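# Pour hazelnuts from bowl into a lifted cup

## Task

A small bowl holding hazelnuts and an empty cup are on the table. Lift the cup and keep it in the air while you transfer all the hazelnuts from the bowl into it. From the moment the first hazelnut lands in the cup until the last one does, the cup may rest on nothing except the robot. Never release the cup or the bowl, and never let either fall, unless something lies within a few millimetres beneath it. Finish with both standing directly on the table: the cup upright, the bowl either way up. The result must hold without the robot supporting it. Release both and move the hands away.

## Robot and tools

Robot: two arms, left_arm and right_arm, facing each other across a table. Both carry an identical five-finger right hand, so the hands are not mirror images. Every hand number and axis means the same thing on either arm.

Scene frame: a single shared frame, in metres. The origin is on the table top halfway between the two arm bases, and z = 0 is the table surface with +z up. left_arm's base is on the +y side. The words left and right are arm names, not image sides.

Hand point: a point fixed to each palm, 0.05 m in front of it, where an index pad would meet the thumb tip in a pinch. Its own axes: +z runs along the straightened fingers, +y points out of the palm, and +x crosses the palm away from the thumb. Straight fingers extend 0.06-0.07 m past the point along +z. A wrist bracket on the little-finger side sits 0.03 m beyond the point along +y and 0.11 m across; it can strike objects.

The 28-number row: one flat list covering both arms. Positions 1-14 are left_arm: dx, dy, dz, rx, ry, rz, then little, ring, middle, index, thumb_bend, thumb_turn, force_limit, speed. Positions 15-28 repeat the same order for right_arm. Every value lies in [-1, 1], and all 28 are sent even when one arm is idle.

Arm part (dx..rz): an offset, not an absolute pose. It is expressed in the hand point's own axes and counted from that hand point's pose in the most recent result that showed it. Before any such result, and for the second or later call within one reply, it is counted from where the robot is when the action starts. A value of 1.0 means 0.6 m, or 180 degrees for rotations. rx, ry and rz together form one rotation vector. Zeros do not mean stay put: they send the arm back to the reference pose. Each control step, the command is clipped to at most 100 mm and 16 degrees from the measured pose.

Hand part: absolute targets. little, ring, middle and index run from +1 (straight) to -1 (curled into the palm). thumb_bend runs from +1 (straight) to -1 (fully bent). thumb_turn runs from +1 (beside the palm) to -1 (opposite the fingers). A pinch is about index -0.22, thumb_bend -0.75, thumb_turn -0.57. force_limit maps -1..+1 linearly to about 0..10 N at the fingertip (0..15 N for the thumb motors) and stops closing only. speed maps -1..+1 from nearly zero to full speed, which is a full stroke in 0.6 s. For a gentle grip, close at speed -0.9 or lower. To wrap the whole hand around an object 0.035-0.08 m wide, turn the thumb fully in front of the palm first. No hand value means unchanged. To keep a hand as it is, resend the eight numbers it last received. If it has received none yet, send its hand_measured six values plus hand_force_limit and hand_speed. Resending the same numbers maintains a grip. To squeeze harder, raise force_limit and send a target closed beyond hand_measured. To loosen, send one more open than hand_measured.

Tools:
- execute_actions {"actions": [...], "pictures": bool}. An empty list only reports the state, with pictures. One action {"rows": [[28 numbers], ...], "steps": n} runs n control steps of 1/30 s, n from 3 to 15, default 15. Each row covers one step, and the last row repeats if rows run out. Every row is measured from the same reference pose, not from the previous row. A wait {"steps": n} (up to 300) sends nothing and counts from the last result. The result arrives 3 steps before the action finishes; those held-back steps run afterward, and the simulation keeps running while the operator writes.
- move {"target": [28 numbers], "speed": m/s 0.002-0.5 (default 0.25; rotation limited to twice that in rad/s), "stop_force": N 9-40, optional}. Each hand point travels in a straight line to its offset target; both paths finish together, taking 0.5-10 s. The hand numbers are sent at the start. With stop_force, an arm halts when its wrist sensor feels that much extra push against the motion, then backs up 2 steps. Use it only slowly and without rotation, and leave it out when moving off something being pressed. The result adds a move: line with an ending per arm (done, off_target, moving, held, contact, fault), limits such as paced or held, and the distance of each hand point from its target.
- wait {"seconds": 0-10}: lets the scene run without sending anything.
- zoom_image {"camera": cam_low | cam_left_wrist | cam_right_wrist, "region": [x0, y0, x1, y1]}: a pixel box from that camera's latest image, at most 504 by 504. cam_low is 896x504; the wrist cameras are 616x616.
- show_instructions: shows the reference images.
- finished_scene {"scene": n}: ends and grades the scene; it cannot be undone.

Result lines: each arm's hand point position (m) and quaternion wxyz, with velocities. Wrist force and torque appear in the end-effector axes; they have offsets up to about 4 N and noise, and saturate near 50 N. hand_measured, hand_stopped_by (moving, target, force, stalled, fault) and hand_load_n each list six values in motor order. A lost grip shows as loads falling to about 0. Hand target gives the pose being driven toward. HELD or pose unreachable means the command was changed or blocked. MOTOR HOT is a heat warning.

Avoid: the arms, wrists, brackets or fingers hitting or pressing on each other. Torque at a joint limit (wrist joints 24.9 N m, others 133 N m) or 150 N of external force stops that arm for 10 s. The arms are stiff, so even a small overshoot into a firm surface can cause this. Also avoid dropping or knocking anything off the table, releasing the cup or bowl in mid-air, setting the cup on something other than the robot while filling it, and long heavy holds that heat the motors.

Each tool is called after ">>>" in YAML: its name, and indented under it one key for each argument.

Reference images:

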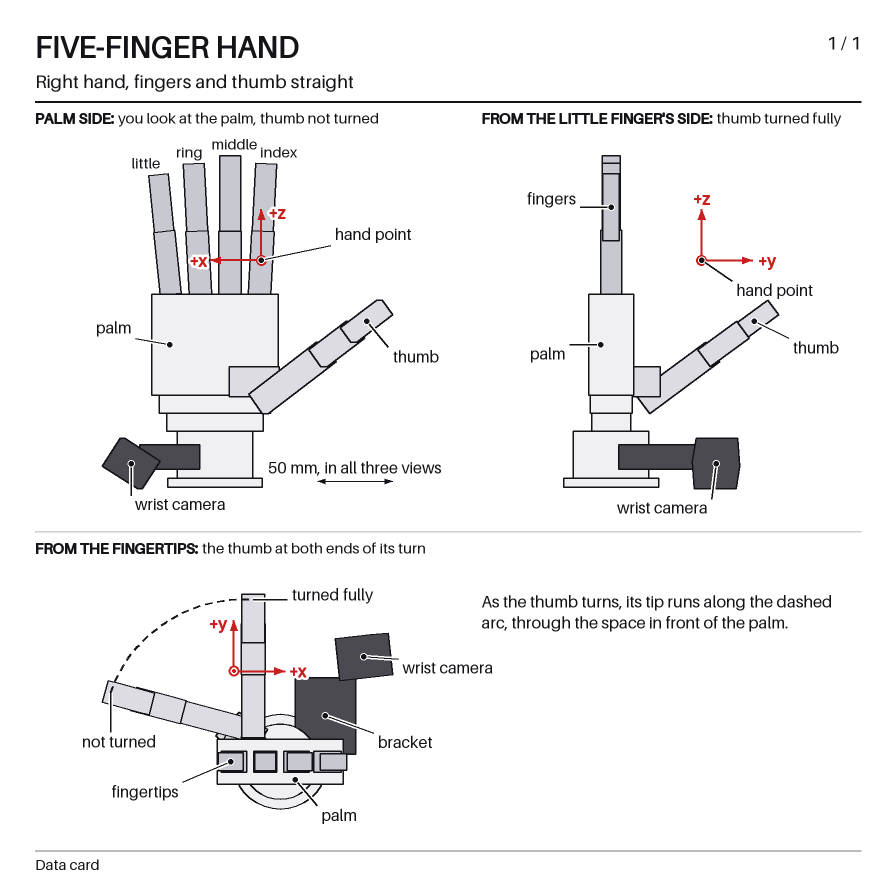

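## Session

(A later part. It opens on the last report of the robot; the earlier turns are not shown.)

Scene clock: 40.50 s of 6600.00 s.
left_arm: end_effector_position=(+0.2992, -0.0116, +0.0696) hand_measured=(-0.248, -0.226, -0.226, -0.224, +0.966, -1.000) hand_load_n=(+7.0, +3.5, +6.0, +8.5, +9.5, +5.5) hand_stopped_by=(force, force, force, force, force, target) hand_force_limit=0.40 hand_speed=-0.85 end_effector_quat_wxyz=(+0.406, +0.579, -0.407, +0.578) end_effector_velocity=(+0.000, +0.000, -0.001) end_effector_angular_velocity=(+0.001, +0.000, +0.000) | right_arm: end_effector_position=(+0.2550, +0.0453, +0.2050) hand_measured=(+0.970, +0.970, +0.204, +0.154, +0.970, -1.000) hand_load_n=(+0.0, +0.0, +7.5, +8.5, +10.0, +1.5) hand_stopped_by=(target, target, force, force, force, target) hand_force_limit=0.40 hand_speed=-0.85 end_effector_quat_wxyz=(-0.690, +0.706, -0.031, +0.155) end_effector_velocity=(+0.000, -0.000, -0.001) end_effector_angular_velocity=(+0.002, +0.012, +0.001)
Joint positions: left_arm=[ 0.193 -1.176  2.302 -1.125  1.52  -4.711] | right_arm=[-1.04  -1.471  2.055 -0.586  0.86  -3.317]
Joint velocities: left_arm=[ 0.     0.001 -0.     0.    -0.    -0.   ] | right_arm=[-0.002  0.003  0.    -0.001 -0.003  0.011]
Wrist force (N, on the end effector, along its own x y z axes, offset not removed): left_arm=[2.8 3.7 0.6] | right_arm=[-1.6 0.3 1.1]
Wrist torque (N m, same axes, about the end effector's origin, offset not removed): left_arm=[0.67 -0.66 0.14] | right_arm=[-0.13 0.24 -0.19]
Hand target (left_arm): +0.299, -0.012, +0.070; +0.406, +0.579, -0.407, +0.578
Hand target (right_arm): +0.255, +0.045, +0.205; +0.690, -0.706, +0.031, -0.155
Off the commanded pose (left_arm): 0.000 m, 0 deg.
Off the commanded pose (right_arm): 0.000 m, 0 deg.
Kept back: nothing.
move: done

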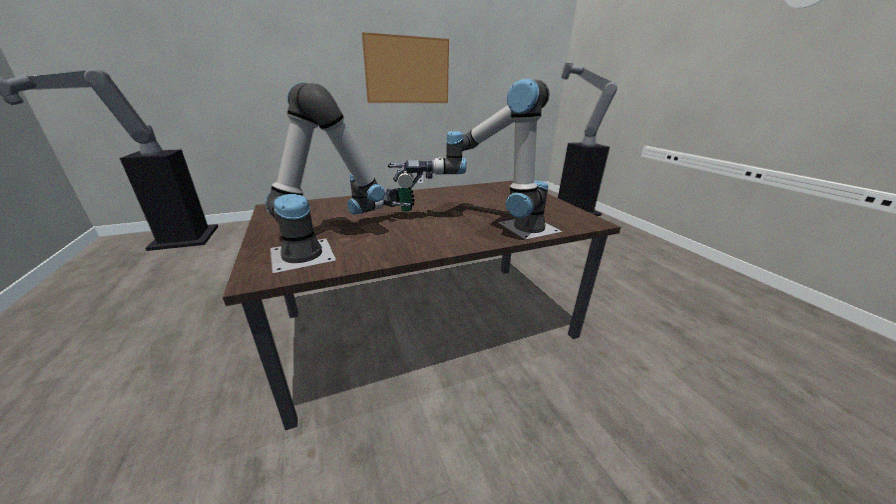

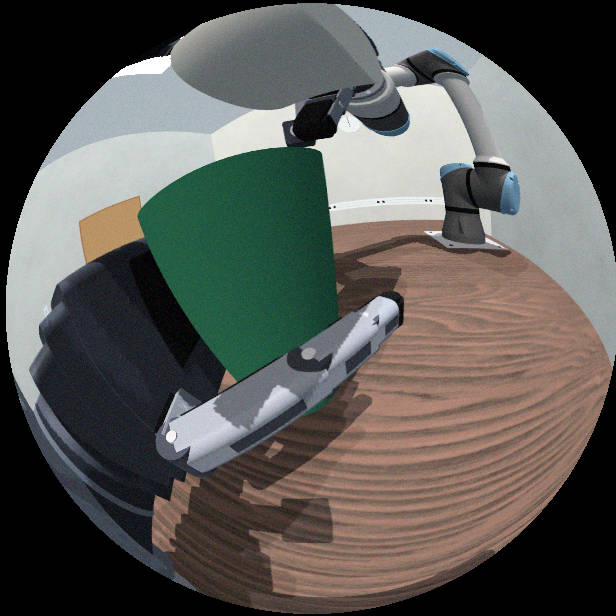

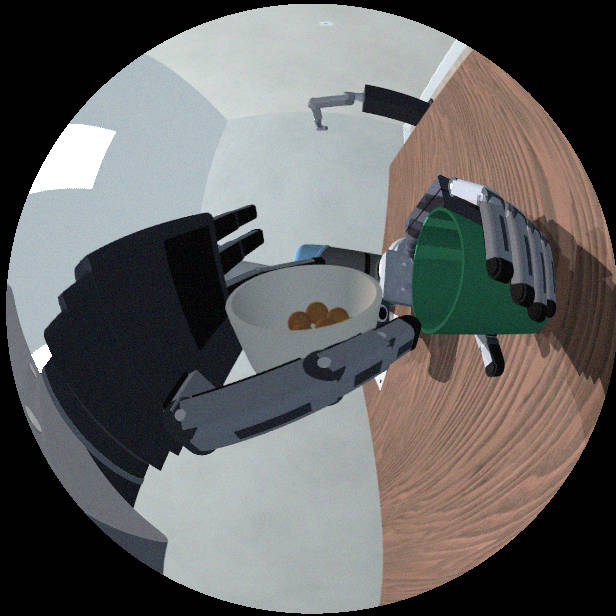

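>>> move:
  target: [0,-0.055,0,0,0,0.139,-0.6,-0.6,-0.6,-0.6,0.2,-1,0.4,-0.85,0.003,0.018,0,0,0,0,0.97,0.97,-0.7,-0.6,0.2,-1,0.4,-0.85]
  speed: 0.1

>>> zoom_image:
  camera: "cam_low"
  region: [360, 145, 460, 220]

Scene clock: 43.37 s of 6600.00 s.
left_arm: end_effector_position=(+0.3301, -0.0003, +0.0697) hand_measured=(-0.248, -0.226, -0.226, -0.224, +0.966, -1.000) hand_load_n=(+7.0, +3.5, +6.0, +8.5, +9.5, +5.5) hand_stopped_by=(force, force, force, force, force, target) hand_force_limit=0.40 hand_speed=-0.85 end_effector_quat_wxyz=(+0.271, +0.477, -0.523, +0.652) end_effector_velocity=(+0.001, +0.000, +0.000) end_effector_angular_velocity=(+0.004, -0.012, +0.001) | right_arm: end_effector_position=(+0.2586, +0.0443, +0.1947) hand_measured=(+0.970, +0.970, +0.204, +0.154, +0.970, -1.000) hand_load_n=(+0.0, +0.0, +7.5, +8.5, +10.0, +1.5) hand_stopped_by=(target, target, force, force, force, target) hand_force_limit=0.40 hand_speed=-0.85 end_effector_quat_wxyz=(-0.690, +0.706, -0.031, +0.155) end_effector_velocity=(-0.000, -0.000, -0.001) end_effector_angular_velocity=(-0.000, +0.001, -0.001)
Joint positions: left_arm=[ 0.236 -1.231  2.279 -1.047  1.562 -4.275] | right_arm=[-1.048 -1.452  2.065 -0.615  0.853 -3.317]
Joint velocities: left_arm=[ 0.001 -0.001 -0.001  0.002  0.001  0.013] | right_arm=[-0.     0.     0.001 -0.001  0.     0.   ]
Wrist force (N, on the end effector, along its own x y z axes, offset not removed): left_arm=[0.3 4.5 -0.6] | right_arm=[-2.0 0.6 0.3]
Wrist torque (N m, same axes, about the end effector's origin, offset not removed): left_arm=[0.86 -0.16 0.19] | right_arm=[-0.14 0.08 -0.20]
Hand target (left_arm): +0.330, -0.000, +0.070; +0.271, +0.477, -0.523, +0.653
Hand target (right_arm): +0.259, +0.044, +0.195; +0.690, -0.706, +0.031, -0.155
Off the commanded pose (left_arm): 0.000 m, 0 deg.
Off the commanded pose (right_arm): 0.000 m, 0 deg.
Kept back: nothing.
move: done

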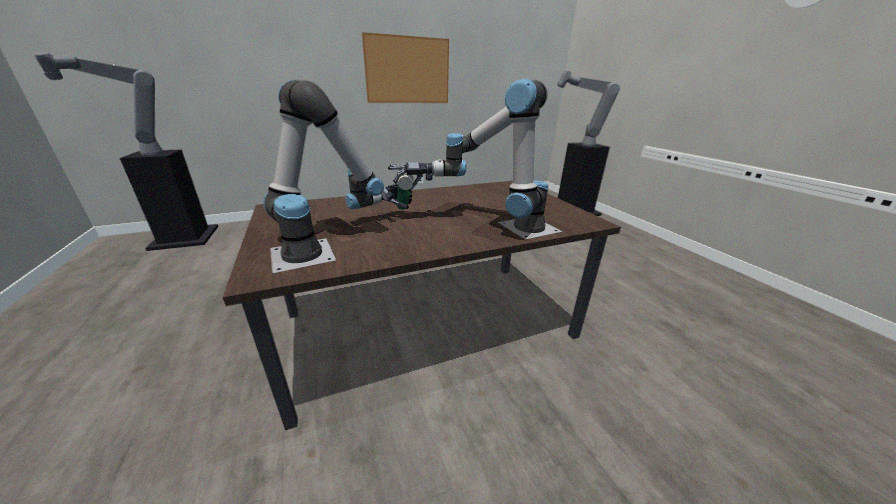

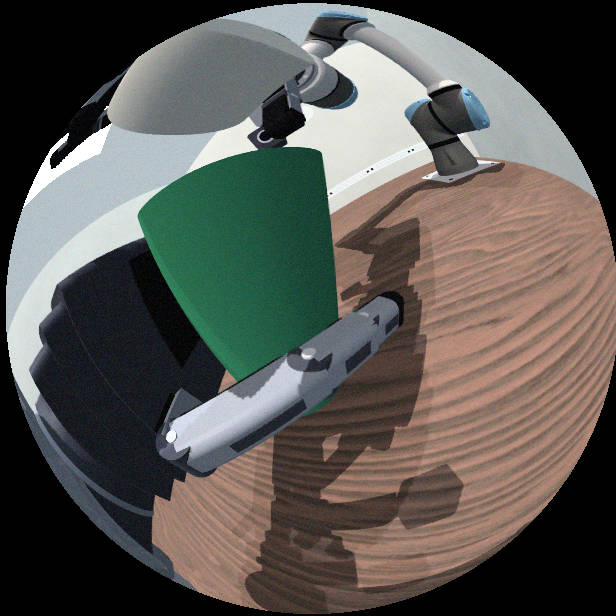

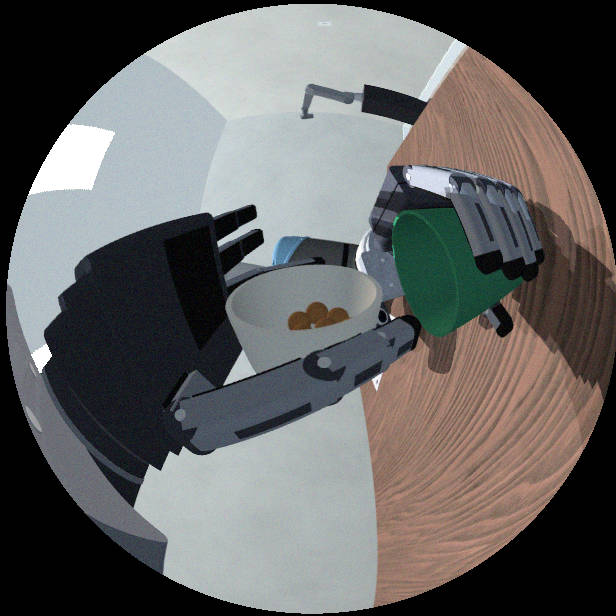

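Region (360, 145, 460, 220) of cam_low's 896x504 image, scaled by 5.040, with more detail than that image has; it fills the top 378 rows of this view, and the rest is white.

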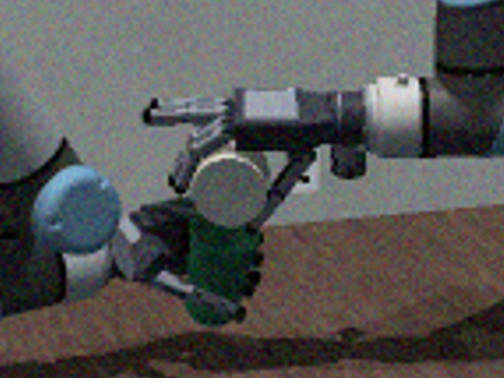

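>>> move:
  target: [0,-0.022,0,0,0,0.056,-0.6,-0.6,-0.6,-0.6,0.2,-1,0.4,-0.85,0.002,0.013,0,0,0,0,0.97,0.97,-0.7,-0.6,0.2,-1,0.4,-0.85]
  speed: 0.08

>>> zoom_image:
  camera: "cam_low"
  region: [360, 145, 460, 220]

Scene clock: 45.03 s of 6600.00 s.
left_arm: end_effector_position=(+0.3413, +0.0037, +0.0752) hand_measured=(-0.248, -0.226, -0.226, -0.224, +0.966, -1.000) hand_load_n=(+7.0, +3.5, +6.0, +8.5, +9.5, +5.5) hand_stopped_by=(force, force, force, force, force, target) hand_force_limit=0.40 hand_speed=-0.85 end_effector_quat_wxyz=(+0.213, +0.430, -0.562, +0.674) end_effector_velocity=(+0.000, -0.000, +0.001) end_effector_angular_velocity=(+0.002, -0.010, -0.001) | right_arm: end_effector_position=(+0.2611, +0.0437, +0.1873) hand_measured=(+0.970, +0.970, +0.204, +0.154, +0.970, -1.000) hand_load_n=(+0.0, +0.0, +7.5, +8.5, +10.0, +1.5) hand_stopped_by=(target, target, force, force, force, target) hand_force_limit=0.40 hand_speed=-0.85 end_effector_quat_wxyz=(-0.690, +0.706, -0.031, +0.155) end_effector_velocity=(+0.001, -0.001, -0.001) end_effector_angular_velocity=(-0.001, +0.003, -0.001)
Joint positions: left_arm=[ 0.242 -1.261  2.271 -1.008  1.568 -4.1  ] | right_arm=[-1.053 -1.438  2.073 -0.636  0.847 -3.317]
Joint velocities: left_arm=[-0.    -0.002 -0.001  0.002  0.     0.01 ] | right_arm=[-0.002  0.001  0.002 -0.    -0.001  0.001]
Wrist force (N, on the end effector, along its own x y z axes, offset not removed): left_arm=[0.4 3.0 1.2] | right_arm=[-0.8 0.5 2.3]
Wrist torque (N m, same axes, about the end effector's origin, offset not removed): left_arm=[0.41 -0.32 0.13] | right_arm=[-0.12 -0.24 -0.05]
Hand target (left_arm): +0.341, +0.004, +0.075; +0.213, +0.429, -0.563, +0.674
Hand target (right_arm): +0.261, +0.044, +0.187; +0.690, -0.706, +0.031, -0.155
Off the commanded pose (left_arm): 0.000 m, 0 deg.
Off the commanded pose (right_arm): 0.000 m, 0 deg.
Kept back: nothing.
move: done

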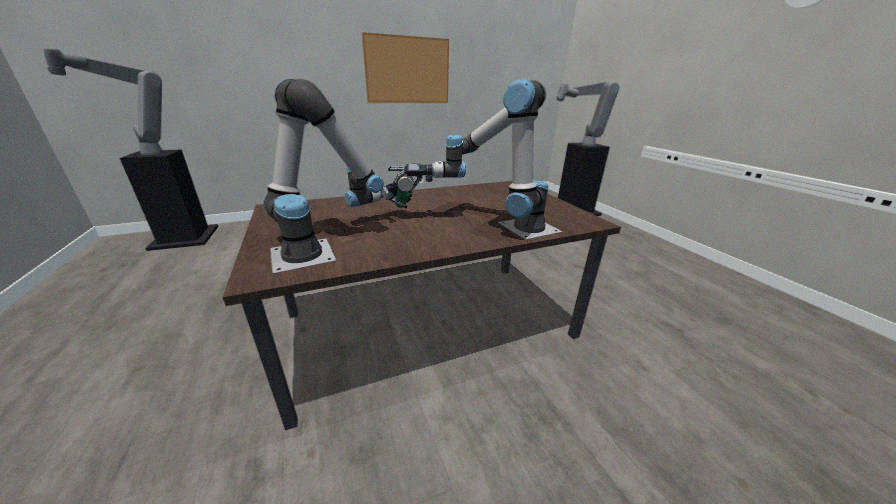

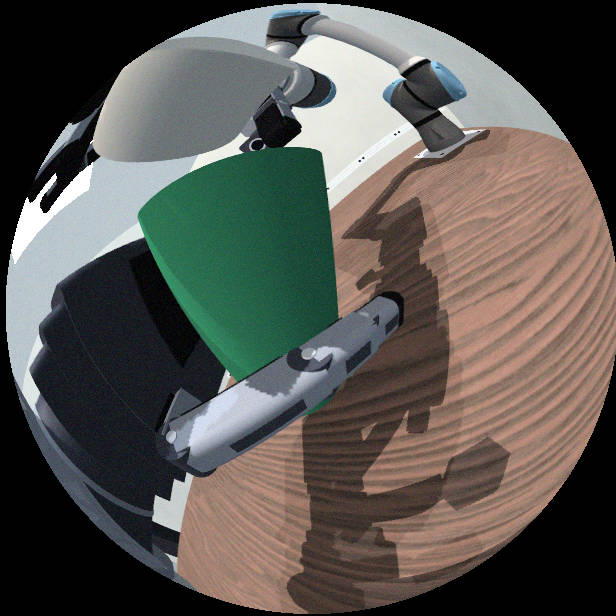

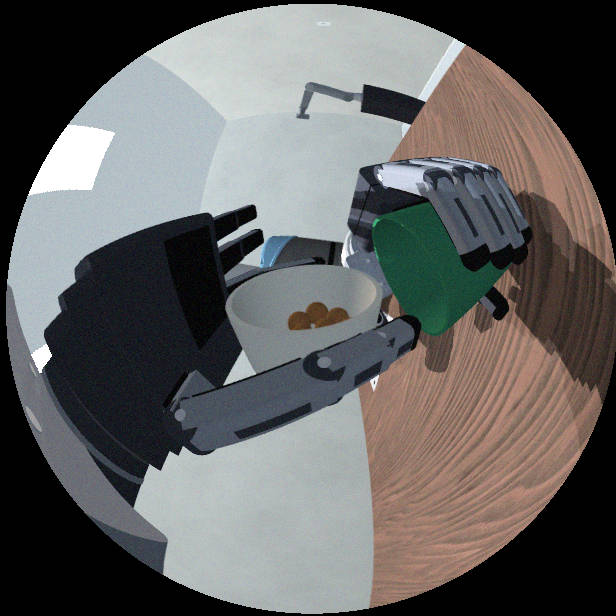

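Region (360, 145, 460, 220) of cam_low's 896x504 image, scaled by 5.040, with more detail than that image has; it fills the top 378 rows of this view, and the rest is white.

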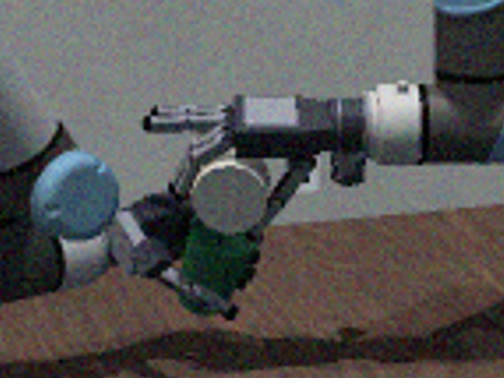

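>>> move:
  target: [0,0,0,0,0,0,-0.6,-0.6,-0.6,-0.6,0.2,-1,0.4,-0.85,0.010,-0.007,0,0,0,0.056,0.97,0.97,-0.7,-0.6,0.2,-1,0.4,-0.85]
  speed: 0.035

Scene clock: 48.00 s of 6600.00 s.
left_arm: end_effector_position=(+0.3413, +0.0037, +0.0752) hand_measured=(-0.248, -0.226, -0.226, -0.224, +0.966, -1.000) hand_load_n=(+7.0, +3.5, +5.5, +8.5, +10.0, +5.5) hand_stopped_by=(force, force, force, force, force, target) hand_force_limit=0.40 hand_speed=-0.85 end_effector_quat_wxyz=(+0.213, +0.430, -0.562, +0.674) end_effector_velocity=(-0.001, +0.000, -0.000) end_effector_angular_velocity=(+0.001, -0.000, -0.001) | right_arm: end_effector_position=(+0.2660, +0.0424, +0.1924) hand_measured=(+0.970, +0.970, +0.204, +0.154, +0.970, -1.000) hand_load_n=(+0.0, +0.0, +7.5, +8.5, +10.0, +1.5) hand_stopped_by=(target, target, force, force, force, target) hand_force_limit=0.40 hand_speed=-0.85 end_effector_quat_wxyz=(+0.701, -0.701, +0.093, -0.094) end_effector_velocity=(+0.001, -0.000, +0.000) end_effector_angular_velocity=(+0.003, +0.013, -0.001)
Joint positions: left_arm=[ 0.242 -1.261  2.271 -1.008  1.568 -4.1  ] | right_arm=[-1.084 -1.425  2.055 -0.631  0.816 -3.143]
Joint velocities: left_arm=[-0.001 -0.     0.001 -0.     0.     0.   ] | right_arm=[-0.003  0.001 -0.001  0.    -0.002  0.013]
Wrist force (N, on the end effector, along its own x y z axes, offset not removed): left_arm=[2.6 3.8 -0.2] | right_arm=[-1.5 2.4 -1.5]
Wrist torque (N m, same axes, about the end effector's origin, offset not removed): left_arm=[0.54 -0.52 0.15] | right_arm=[0.29 0.13 -0.19]
Hand target (left_arm): +0.341, +0.004, +0.075; +0.213, +0.430, -0.562, +0.674
Hand target (right_arm): +0.266, +0.042, +0.192; +0.701, -0.700, +0.093, -0.094
Off the commanded pose (left_arm): 0.000 m, 0 deg.
Off the commanded pose (right_arm): 0.000 m, 0 deg.
Kept back: nothing.
move: done

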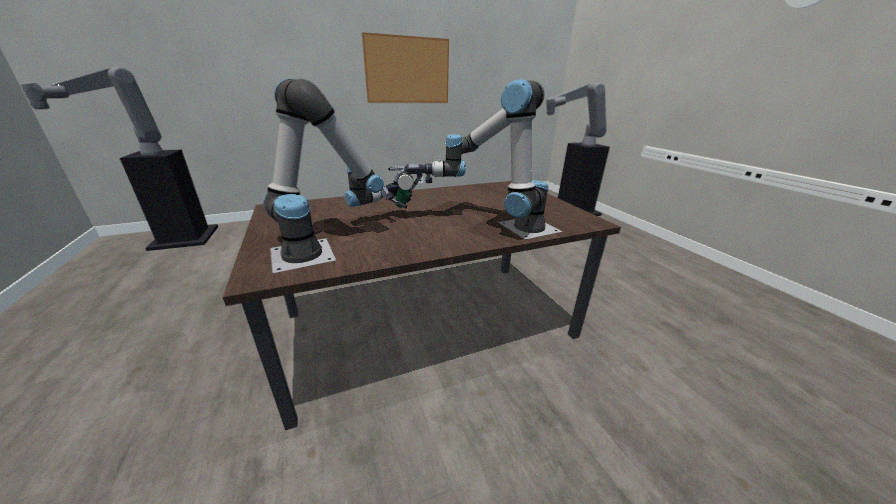

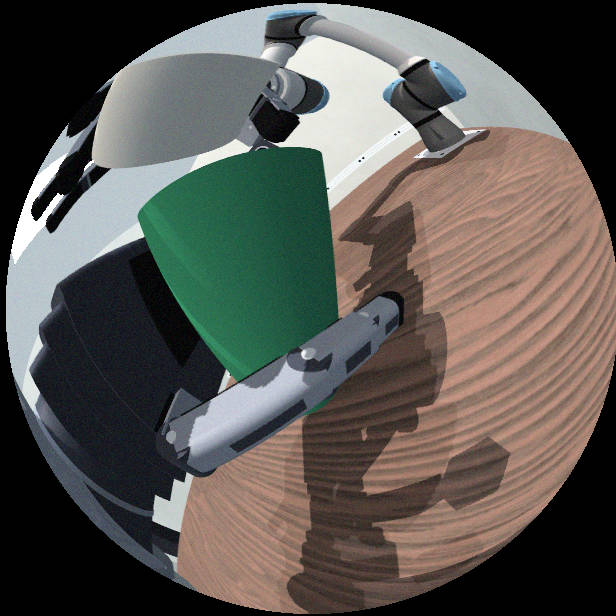

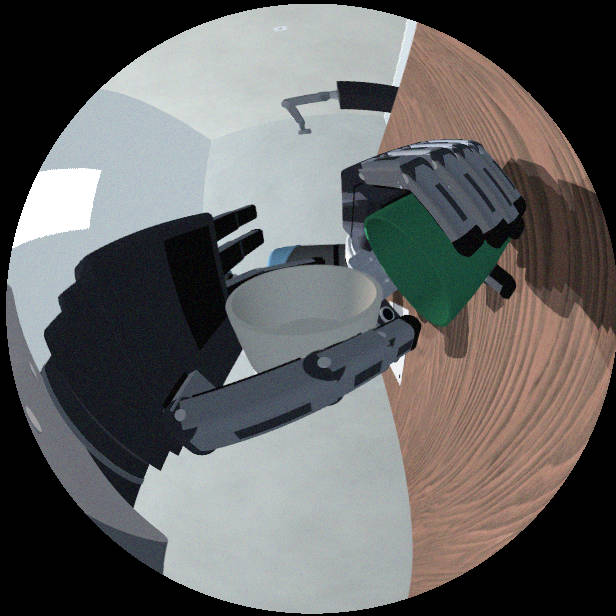

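>>> move:
  target: [0,0,0,0,0,0,-0.6,-0.6,-0.6,-0.6,0.2,-1,0.4,-0.85,0.016,-0.011,0,0,0,0.083,0.97,0.97,-0.7,-0.6,0.2,-1,0.4,-0.85]
  speed: 0.06

>>> zoom_image:
  camera: "cam_low"
  region: [300, 150, 520, 270]

Scene clock: 50.70 s of 6600.00 s.
left_arm: end_effector_position=(+0.3413, +0.0037, +0.0752) hand_measured=(-0.248, -0.226, -0.226, -0.224, +0.966, -1.000) hand_load_n=(+7.0, +3.5, +5.5, +8.5, +10.0, +5.5) hand_stopped_by=(force, force, force, force, force, target) hand_force_limit=0.40 hand_speed=-0.85 end_effector_quat_wxyz=(+0.213, +0.430, -0.562, +0.674) end_effector_velocity=(+0.000, +0.000, +0.000) end_effector_angular_velocity=(-0.001, -0.001, +0.001) | right_arm: end_effector_position=(+0.2752, +0.0399, +0.1990) hand_measured=(+0.970, +0.970, +0.204, +0.154, +0.970, -1.000) hand_load_n=(+0.0, +0.0, +7.5, +8.5, +10.0, +1.0) hand_stopped_by=(target, target, force, force, force, target) hand_force_limit=0.40 hand_speed=-0.85 end_effector_quat_wxyz=(+0.708, -0.683, +0.182, -0.003) end_effector_velocity=(+0.001, -0.000, -0.001) end_effector_angular_velocity=(+0.002, +0.013, -0.001)
Joint positions: left_arm=[ 0.242 -1.261  2.271 -1.008  1.568 -4.1  ] | right_arm=[-1.129 -1.397  2.031 -0.636  0.771 -2.883]
Joint velocities: left_arm=[ 0.001 -0.001 -0.    -0.    -0.     0.   ] | right_arm=[-0.002  0.003 -0.001 -0.001 -0.002  0.012]
Wrist force (N, on the end effector, along its own x y z axes, offset not removed): left_arm=[1.7 1.2 -1.9] | right_arm=[0.7 0.9 1.2]
Wrist torque (N m, same axes, about the end effector's origin, offset not removed): left_arm=[0.44 -0.24 0.07] | right_arm=[0.09 -0.27 -0.10]
Hand target (left_arm): +0.341, +0.004, +0.075; +0.213, +0.430, -0.562, +0.674
Hand target (right_arm): +0.275, +0.040, +0.199; +0.708, -0.683, +0.183, -0.002
Off the commanded pose (left_arm): 0.000 m, 0 deg.
Off the commanded pose (right_arm): 0.000 m, 0 deg.
Kept back: nothing.
move: done

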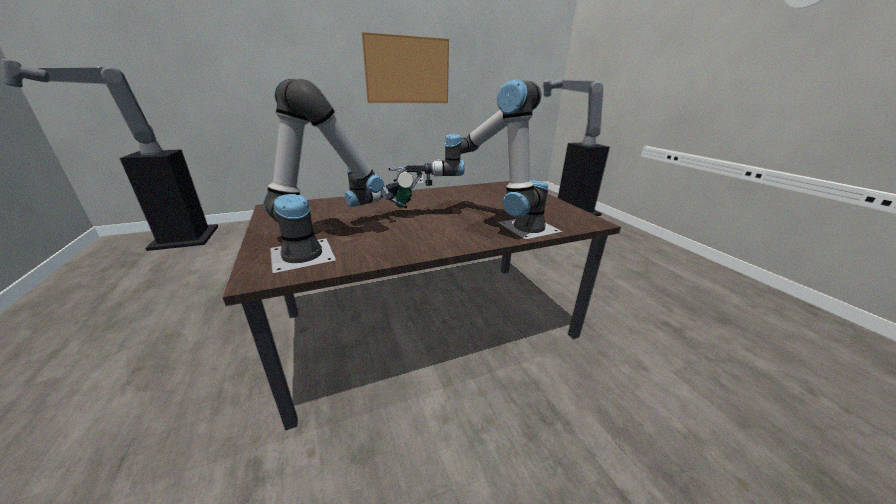

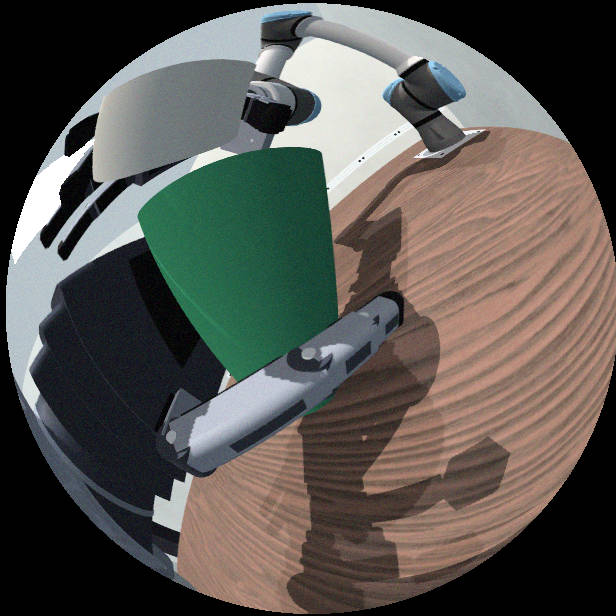

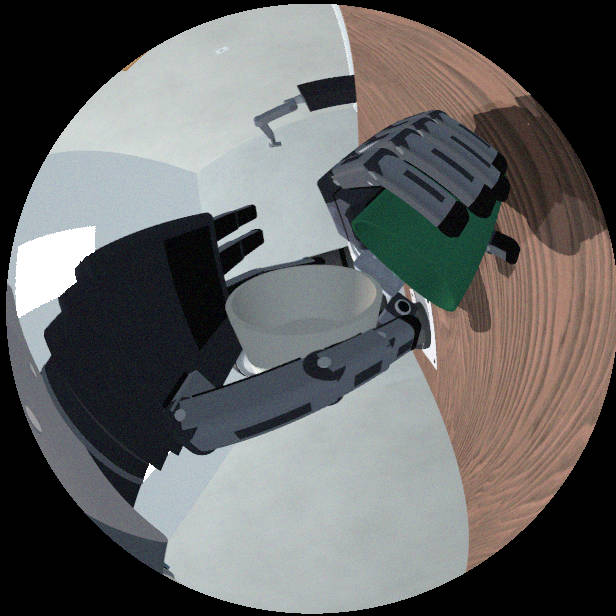

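Region (300, 150, 520, 270) of cam_low's 896x504 image, scaled by 2.291, with more detail than that image has; it fills the top 275 rows of this view, and the rest is white.

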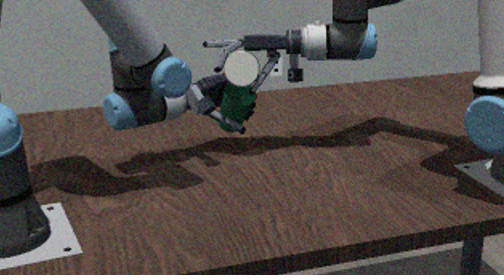

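>>> move:
  target: [0,0,0.1,0,0,0,-0.6,-0.6,-0.6,-0.6,0.2,-1,0.4,-0.85,-0.16,-0.114,-0.017,0,0,-0.333,0.97,0.97,-0.7,-0.6,0.2,-1,0.4,-0.85]
  speed: 0.25

>>> zoom_image:
  camera: "cam_right_wrist"
  region: [400, 250, 610, 460]

Scene clock: 53.67 s of 6600.00 s.
left_arm: end_effector_position=(+0.3617, -0.0527, +0.0752) hand_measured=(-0.248, -0.226, -0.226, -0.224, +0.966, -1.000) hand_load_n=(+7.0, +3.5, +5.5, +8.5, +10.0, +5.5) hand_stopped_by=(force, force, force, force, force, target) hand_force_limit=0.40 hand_speed=-0.85 end_effector_quat_wxyz=(+0.213, +0.430, -0.562, +0.674) end_effector_velocity=(+0.000, -0.000, -0.001) end_effector_angular_velocity=(+0.002, +0.000, -0.000) | right_arm: end_effector_position=(+0.1996, +0.0495, +0.2895) hand_measured=(+0.970, +0.970, +0.204, +0.154, +0.970, -1.000) hand_load_n=(+0.0, +0.0, +7.5, +8.5, +10.0, +2.0) hand_stopped_by=(target, target, force, force, force, target) hand_force_limit=0.40 hand_speed=-0.85 end_effector_quat_wxyz=(-0.612, +0.683, +0.183, +0.356) end_effector_velocity=(-0.000, -0.000, +0.002) end_effector_angular_velocity=(-0.002, -0.012, -0.002)
Joint positions: left_arm=[ 0.242 -1.164  2.108 -0.942  1.569 -4.1  ] | right_arm=[-0.835 -1.654  1.999 -0.347  1.065 -3.929]
Joint velocities: left_arm=[ 0.     0.002 -0.002  0.001  0.001  0.   ] | right_arm=[ 0.003 -0.003 -0.002  0.004  0.004 -0.011]
Wrist force (N, on the end effector, along its own x y z axes, offset not removed): left_arm=[1.0 4.6 -0.4] | right_arm=[-4.1 -0.4 0.9]
Wrist torque (N m, same axes, about the end effector's origin, offset not removed): left_arm=[0.64 -0.25 0.26] | right_arm=[-0.18 0.28 -0.30]
Hand target (left_arm): +0.362, -0.053, +0.075; +0.213, +0.430, -0.562, +0.674
Hand target (right_arm): +0.200, +0.050, +0.290; -0.612, +0.683, +0.183, +0.356
Off the commanded pose (left_arm): 0.000 m, 0 deg.
Off the commanded pose (right_arm): 0.000 m, 0 deg.
Kept back: nothing.
move: done

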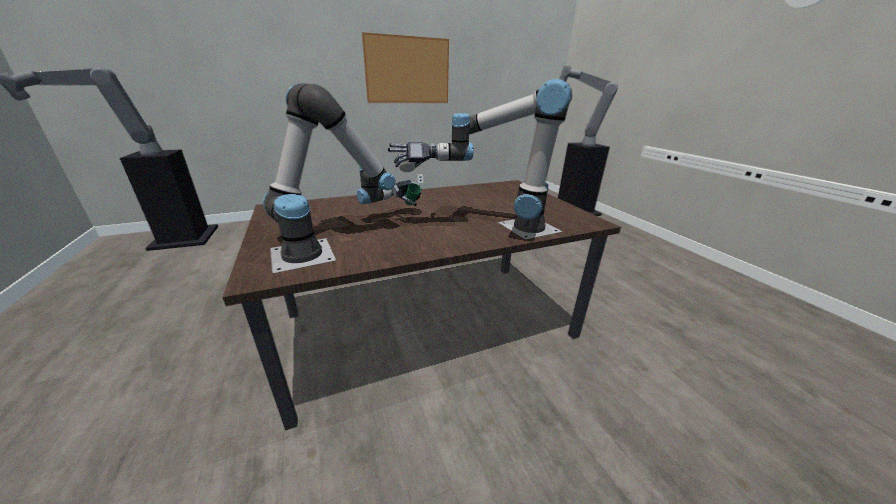

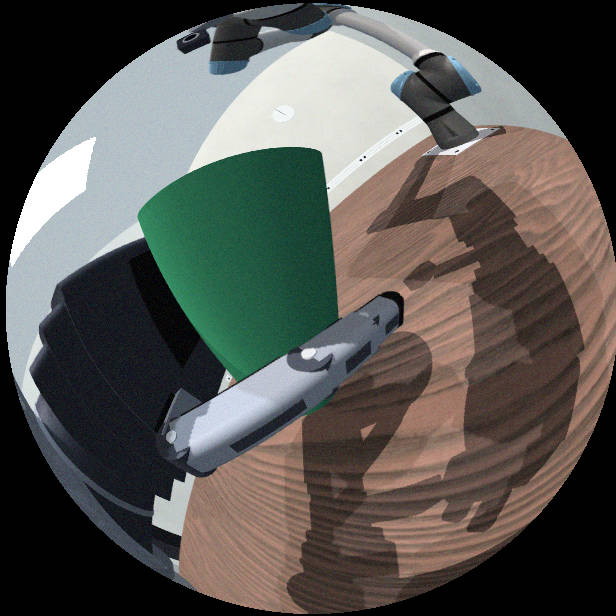

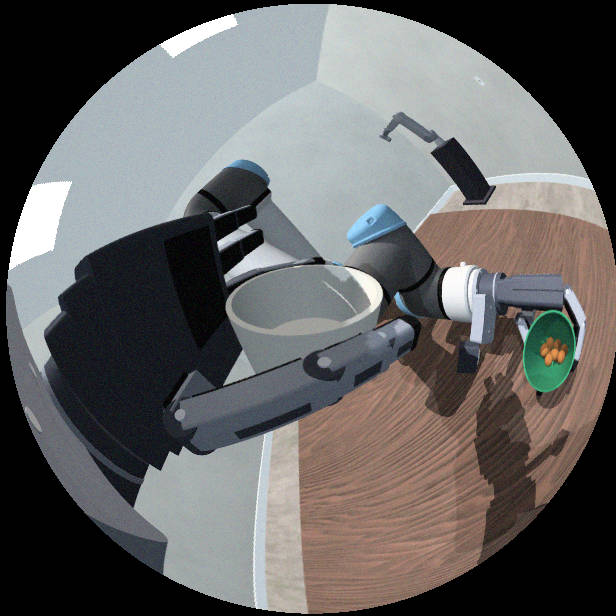

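Region (400, 250, 610, 460) of cam_right_wrist's 616x616 image, scaled by 2.400, with more detail than that image has.

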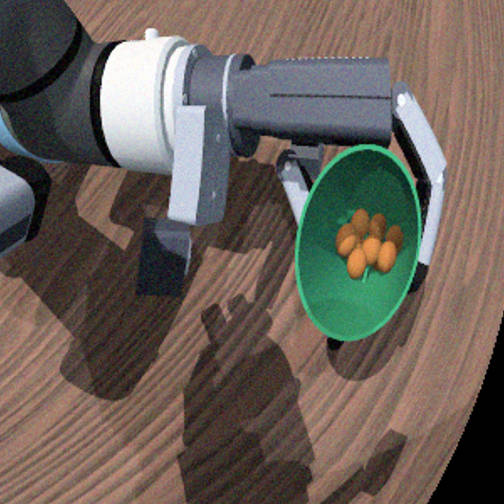

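>>> move:
  target: [-0.223,-0.231,-0.134,0.1344,-0.0423,-0.1913,-0.6,-0.6,-0.6,-0.6,0.2,-1,0.4,-0.85,0.291,0.5725,-0.215,-0.2367,0.0977,-0.2353,0.97,0.97,-0.7,-0.6,0.2,-1,0.4,-0.85]
  speed: 0.25

Scene clock: 57.00 s of 6600.00 s.
left_arm: end_effector_position=(+0.5132, +0.0875, +0.0454) hand_measured=(-0.248, -0.226, -0.226, -0.224, +0.966, -1.000) hand_load_n=(+7.0, +3.5, +6.0, +8.5, +9.5, +5.5) hand_stopped_by=(force, force, force, force, force, target) hand_force_limit=0.40 hand_speed=-0.85 end_effector_quat_wxyz=(+0.271, +0.653, -0.272, +0.653) end_effector_velocity=(+0.001, +0.001, -0.000) end_effector_angular_velocity=(-0.001, +0.003, +0.002) | right_arm: end_effector_position=(+0.5198, -0.1706, +0.1711) hand_measured=(+0.970, +0.970, +0.204, +0.154, +0.970, -1.000) hand_load_n=(+0.0, +0.0, +7.5, +9.0, +10.0, +2.0) hand_stopped_by=(target, target, force, force, force, target) hand_force_limit=0.40 hand_speed=-0.85 end_effector_quat_wxyz=(-0.183, +0.683, +0.181, +0.683) end_effector_velocity=(+0.002, -0.001, +0.001) end_effector_angular_velocity=(-0.001, -0.006, -0.003)
Joint positions: left_arm=[ 0.551 -1.056  2.194 -1.138  1.442 -4.711] | right_arm=[-1.22  -1.331  2.103 -0.773  1.465 -4.709]
Joint velocities: left_arm=[ 0.002  0.     0.     0.001 -0.    -0.003] | right_arm=[-0.001  0.003 -0.002 -0.006  0.002 -0.003]
Wrist force (N, on the end effector, along its own x y z axes, offset not removed): left_arm=[1.8 4.3 -0.6] | right_arm=[-2.5 1.5 -0.1]
Wrist torque (N m, same axes, about the end effector's origin, offset not removed): left_arm=[0.70 -0.51 0.14] | right_arm=[0.26 0.00 -0.13]
Hand target (left_arm): +0.513, +0.088, +0.045; +0.271, +0.653, -0.272, +0.653
Hand target (right_arm): +0.520, -0.171, +0.171; -0.183, +0.683, +0.181, +0.683
Off the commanded pose (left_arm): 0.000 m, 0 deg.
Off the commanded pose (right_arm): 0.000 m, 0 deg.
Kept back: nothing.
move: done

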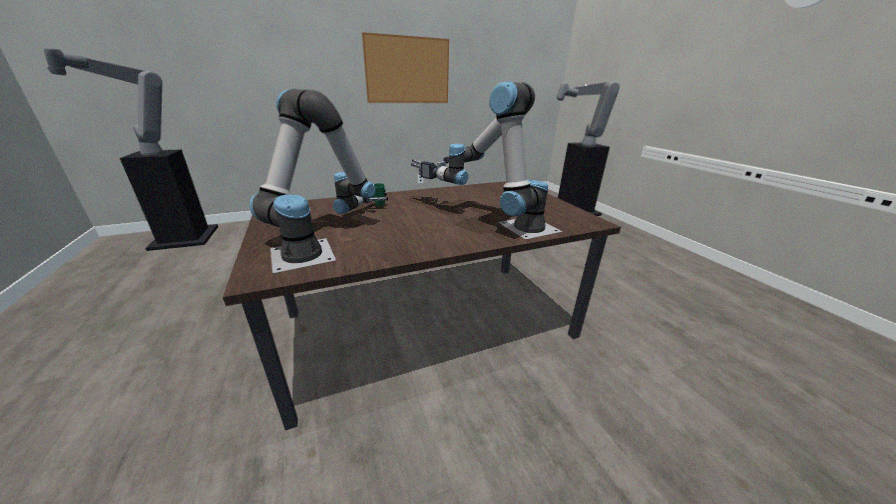

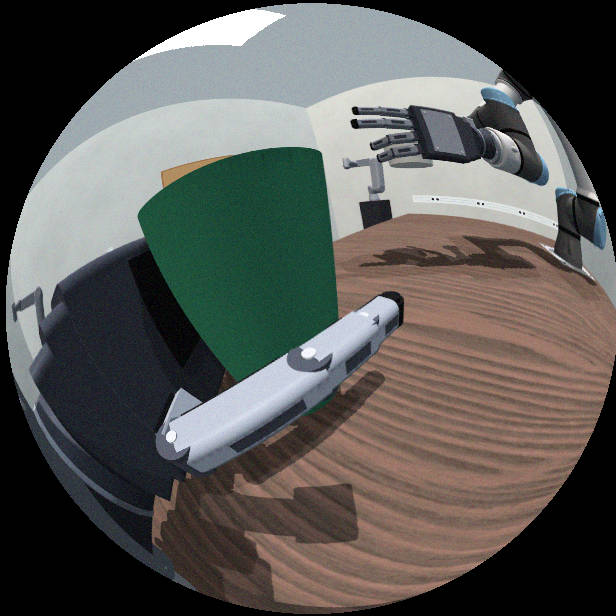

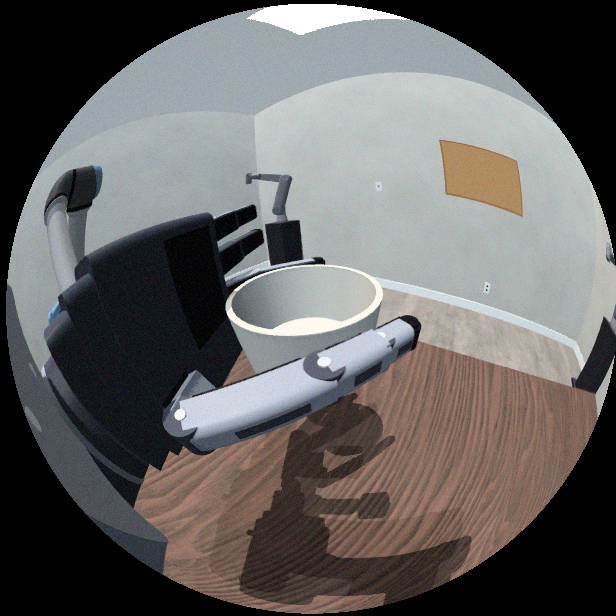

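>>> move:
  target: [-0.0173,0,0,0,0,0,-0.6,-0.6,-0.6,-0.6,0.2,-1,0.4,-0.85,-0.2485,0.0325,0.0563,0,0,0,0.97,0.97,-0.7,-0.6,0.2,-1,0.4,-0.85]
  speed: 0.15

>>> move:
  target: [-0.009,0,0,0,0,0,-0.6,-0.6,-0.6,-0.6,0.2,-1,0.4,-0.85,-0.0098,0,0,0,0,0,0.97,0.97,-0.7,-0.6,0.2,-1,0.4,-0.85]
  speed: 0.008
  stop_force: 10

Scene clock: 58.80 s of 6600.00 s.
left_arm: end_effector_position=(+0.5132, +0.0875, +0.0350) hand_measured=(-0.248, -0.226, -0.226, -0.224, +0.966, -1.000) hand_load_n=(+7.0, +3.5, +6.0, +8.5, +9.5, +5.5) hand_stopped_by=(force, force, force, force, force, target) hand_force_limit=0.40 hand_speed=-0.85 end_effector_quat_wxyz=(+0.271, +0.653, -0.272, +0.653) end_effector_velocity=(+0.000, +0.000, +0.000) end_effector_angular_velocity=(-0.001, -0.000, +0.000) | right_arm: end_effector_position=(+0.5586, -0.1703, +0.0220) hand_measured=(+0.970, +0.970, +0.204, +0.154, +0.970, -1.000) hand_load_n=(+0.0, +0.0, +7.5, +9.0, +10.0, +2.0) hand_stopped_by=(target, target, force, force, force, target) hand_force_limit=0.40 hand_speed=-0.85 end_effector_quat_wxyz=(-0.183, +0.683, +0.181, +0.683) end_effector_velocity=(+0.001, +0.001, -0.002) end_effector_angular_velocity=(+0.001, -0.000, +0.001)
Joint positions: left_arm=[ 0.551 -1.028  2.195 -1.166  1.442 -4.711] | right_arm=[-1.257 -0.95   2.084 -1.135  1.428 -4.709]
Joint velocities: left_arm=[ 0.     0.    -0.    -0.001 -0.     0.   ] | right_arm=[-0.     0.006 -0.003 -0.004 -0.001  0.001]
Wrist force (N, on the end effector, along its own x y z axes, offset not removed): left_arm=[1.2 3.2 -0.8] | right_arm=[-2.3 0.6 2.2]
Wrist torque (N m, same axes, about the end effector's origin, offset not removed): left_arm=[0.55 -0.29 0.13] | right_arm=[-0.02 0.04 -0.17]
Hand target (left_arm): +0.513, +0.088, +0.035; +0.271, +0.653, -0.272, +0.653
Hand target (right_arm): +0.559, -0.170, +0.022; -0.183, +0.683, +0.181, +0.683
Off the commanded pose (left_arm): 0.000 m, 0 deg.
Off the commanded pose (right_arm): 0.000 m, 0 deg.
Kept back: nothing.
move: done

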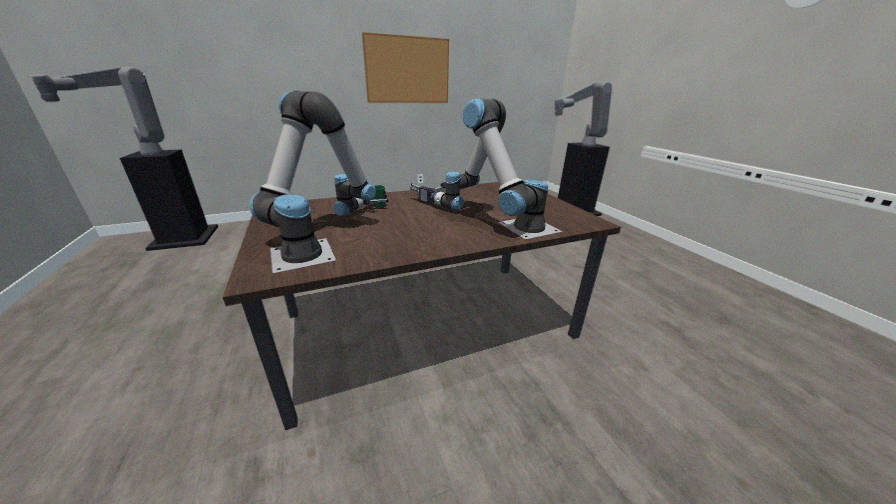

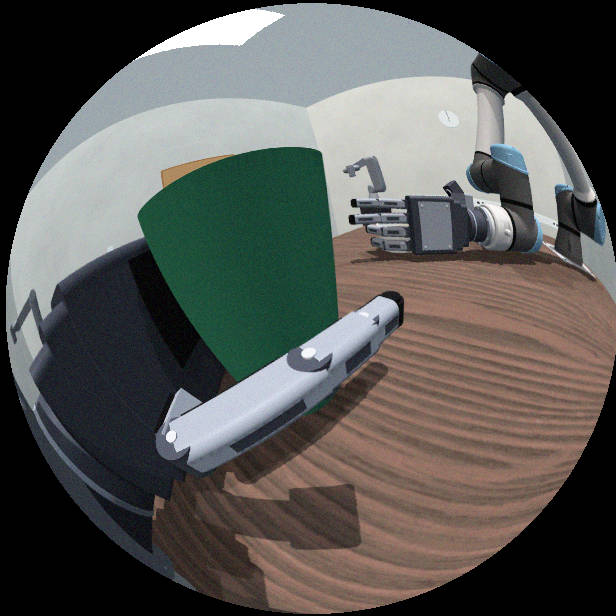

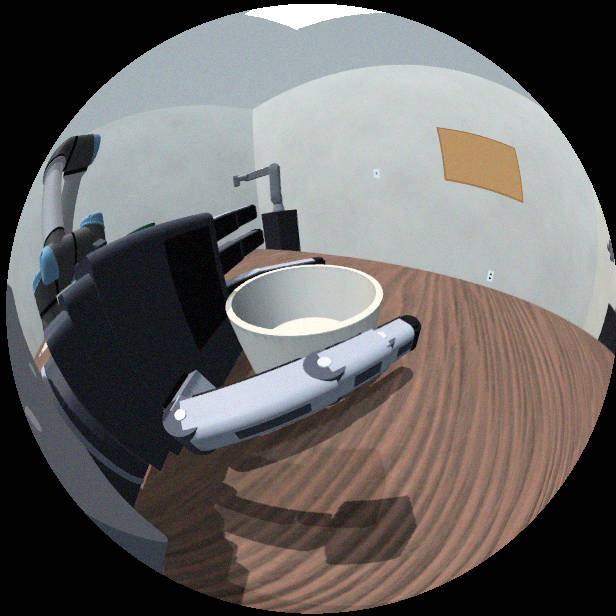

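Scene clock: 59.77 s of 6600.00 s.
left_arm: end_effector_position=(+0.5132, +0.0875, +0.0298) hand_measured=(-0.248, -0.226, -0.226, -0.224, +0.966, -1.000) hand_load_n=(+7.5, +4.0, +6.0, +8.5, +9.5, +4.5) hand_stopped_by=(force, force, force, force, force, target) hand_force_limit=0.40 hand_speed=-0.85 end_effector_quat_wxyz=(+0.271, +0.653, -0.272, +0.653) end_effector_velocity=(-0.000, -0.001, -0.001) end_effector_angular_velocity=(-0.001, -0.000, -0.001) | right_arm: end_effector_position=(+0.5586, -0.1703, +0.0163) hand_measured=(+0.970, +0.970, +0.204, +0.154, +0.970, -1.000) hand_load_n=(+0.0, +0.0, +7.5, +9.0, +10.0, +2.0) hand_stopped_by=(target, target, force, force, force, target) hand_force_limit=0.40 hand_speed=-0.85 end_effector_quat_wxyz=(-0.183, +0.683, +0.181, +0.683) end_effector_velocity=(+0.000, -0.001, -0.002) end_effector_angular_velocity=(-0.000, +0.000, -0.001)
Joint positions: left_arm=[ 0.551 -1.014  2.195 -1.18   1.442 -4.711] | right_arm=[-1.257 -0.936  2.084 -1.149  1.428 -4.709]
Joint velocities: left_arm=[-0.001  0.003 -0.    -0.004  0.    -0.   ] | right_arm=[-0.001  0.004 -0.    -0.004  0.    -0.   ]
Wrist force (N, on the end effector, along its own x y z axes, offset not removed): left_arm=[5.4 3.2 -1.8] | right_arm=[-0.4 -0.8 0.2]
Wrist torque (N m, same axes, about the end effector's origin, offset not removed): left_arm=[0.75 -0.50 0.24] | right_arm=[-0.01 -0.21 -0.15]
Hand target (left_arm): +0.513, +0.088, +0.030; +0.271, +0.653, -0.272, +0.653
Hand target (right_arm): +0.559, -0.170, +0.016; -0.183, +0.683, +0.181, +0.683
Off the commanded pose (left_arm): 0.000 m, 0 deg.
Off the commanded pose (right_arm): 0.000 m, 0 deg.
Kept back: nothing.
move: done

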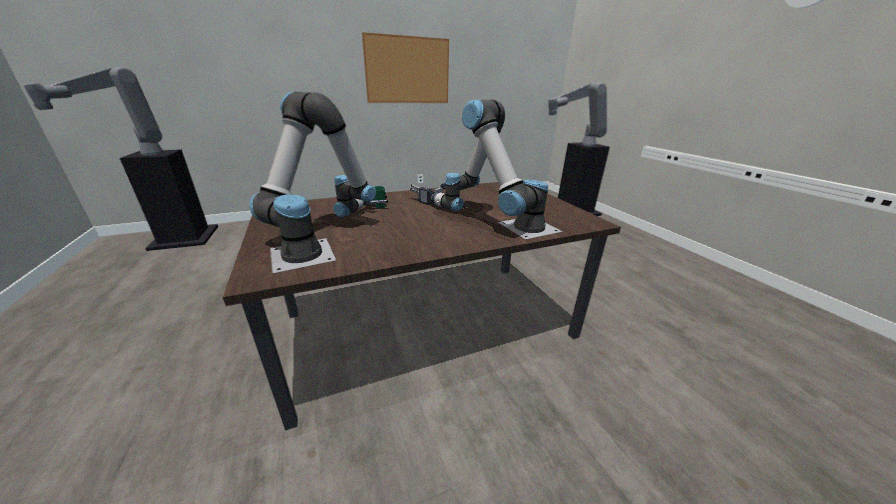

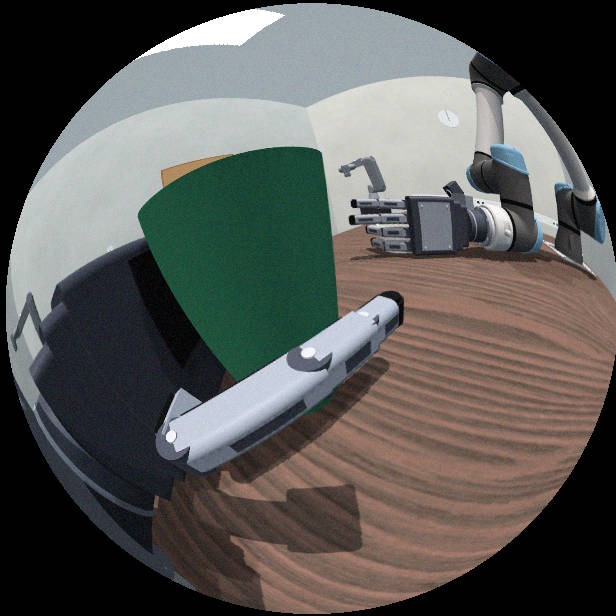

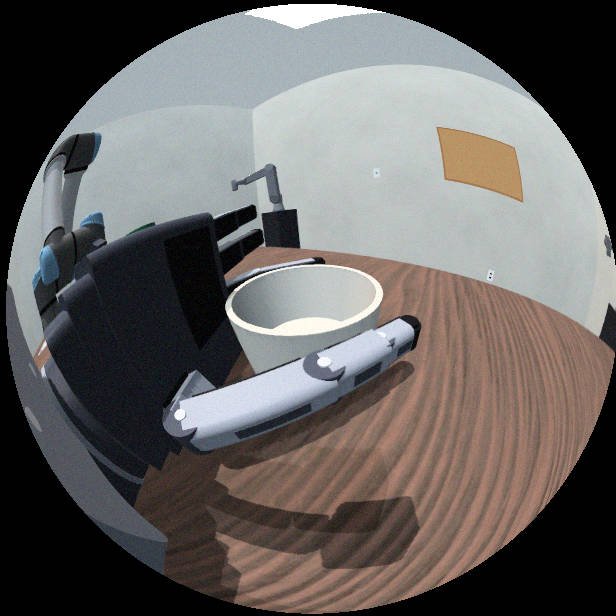

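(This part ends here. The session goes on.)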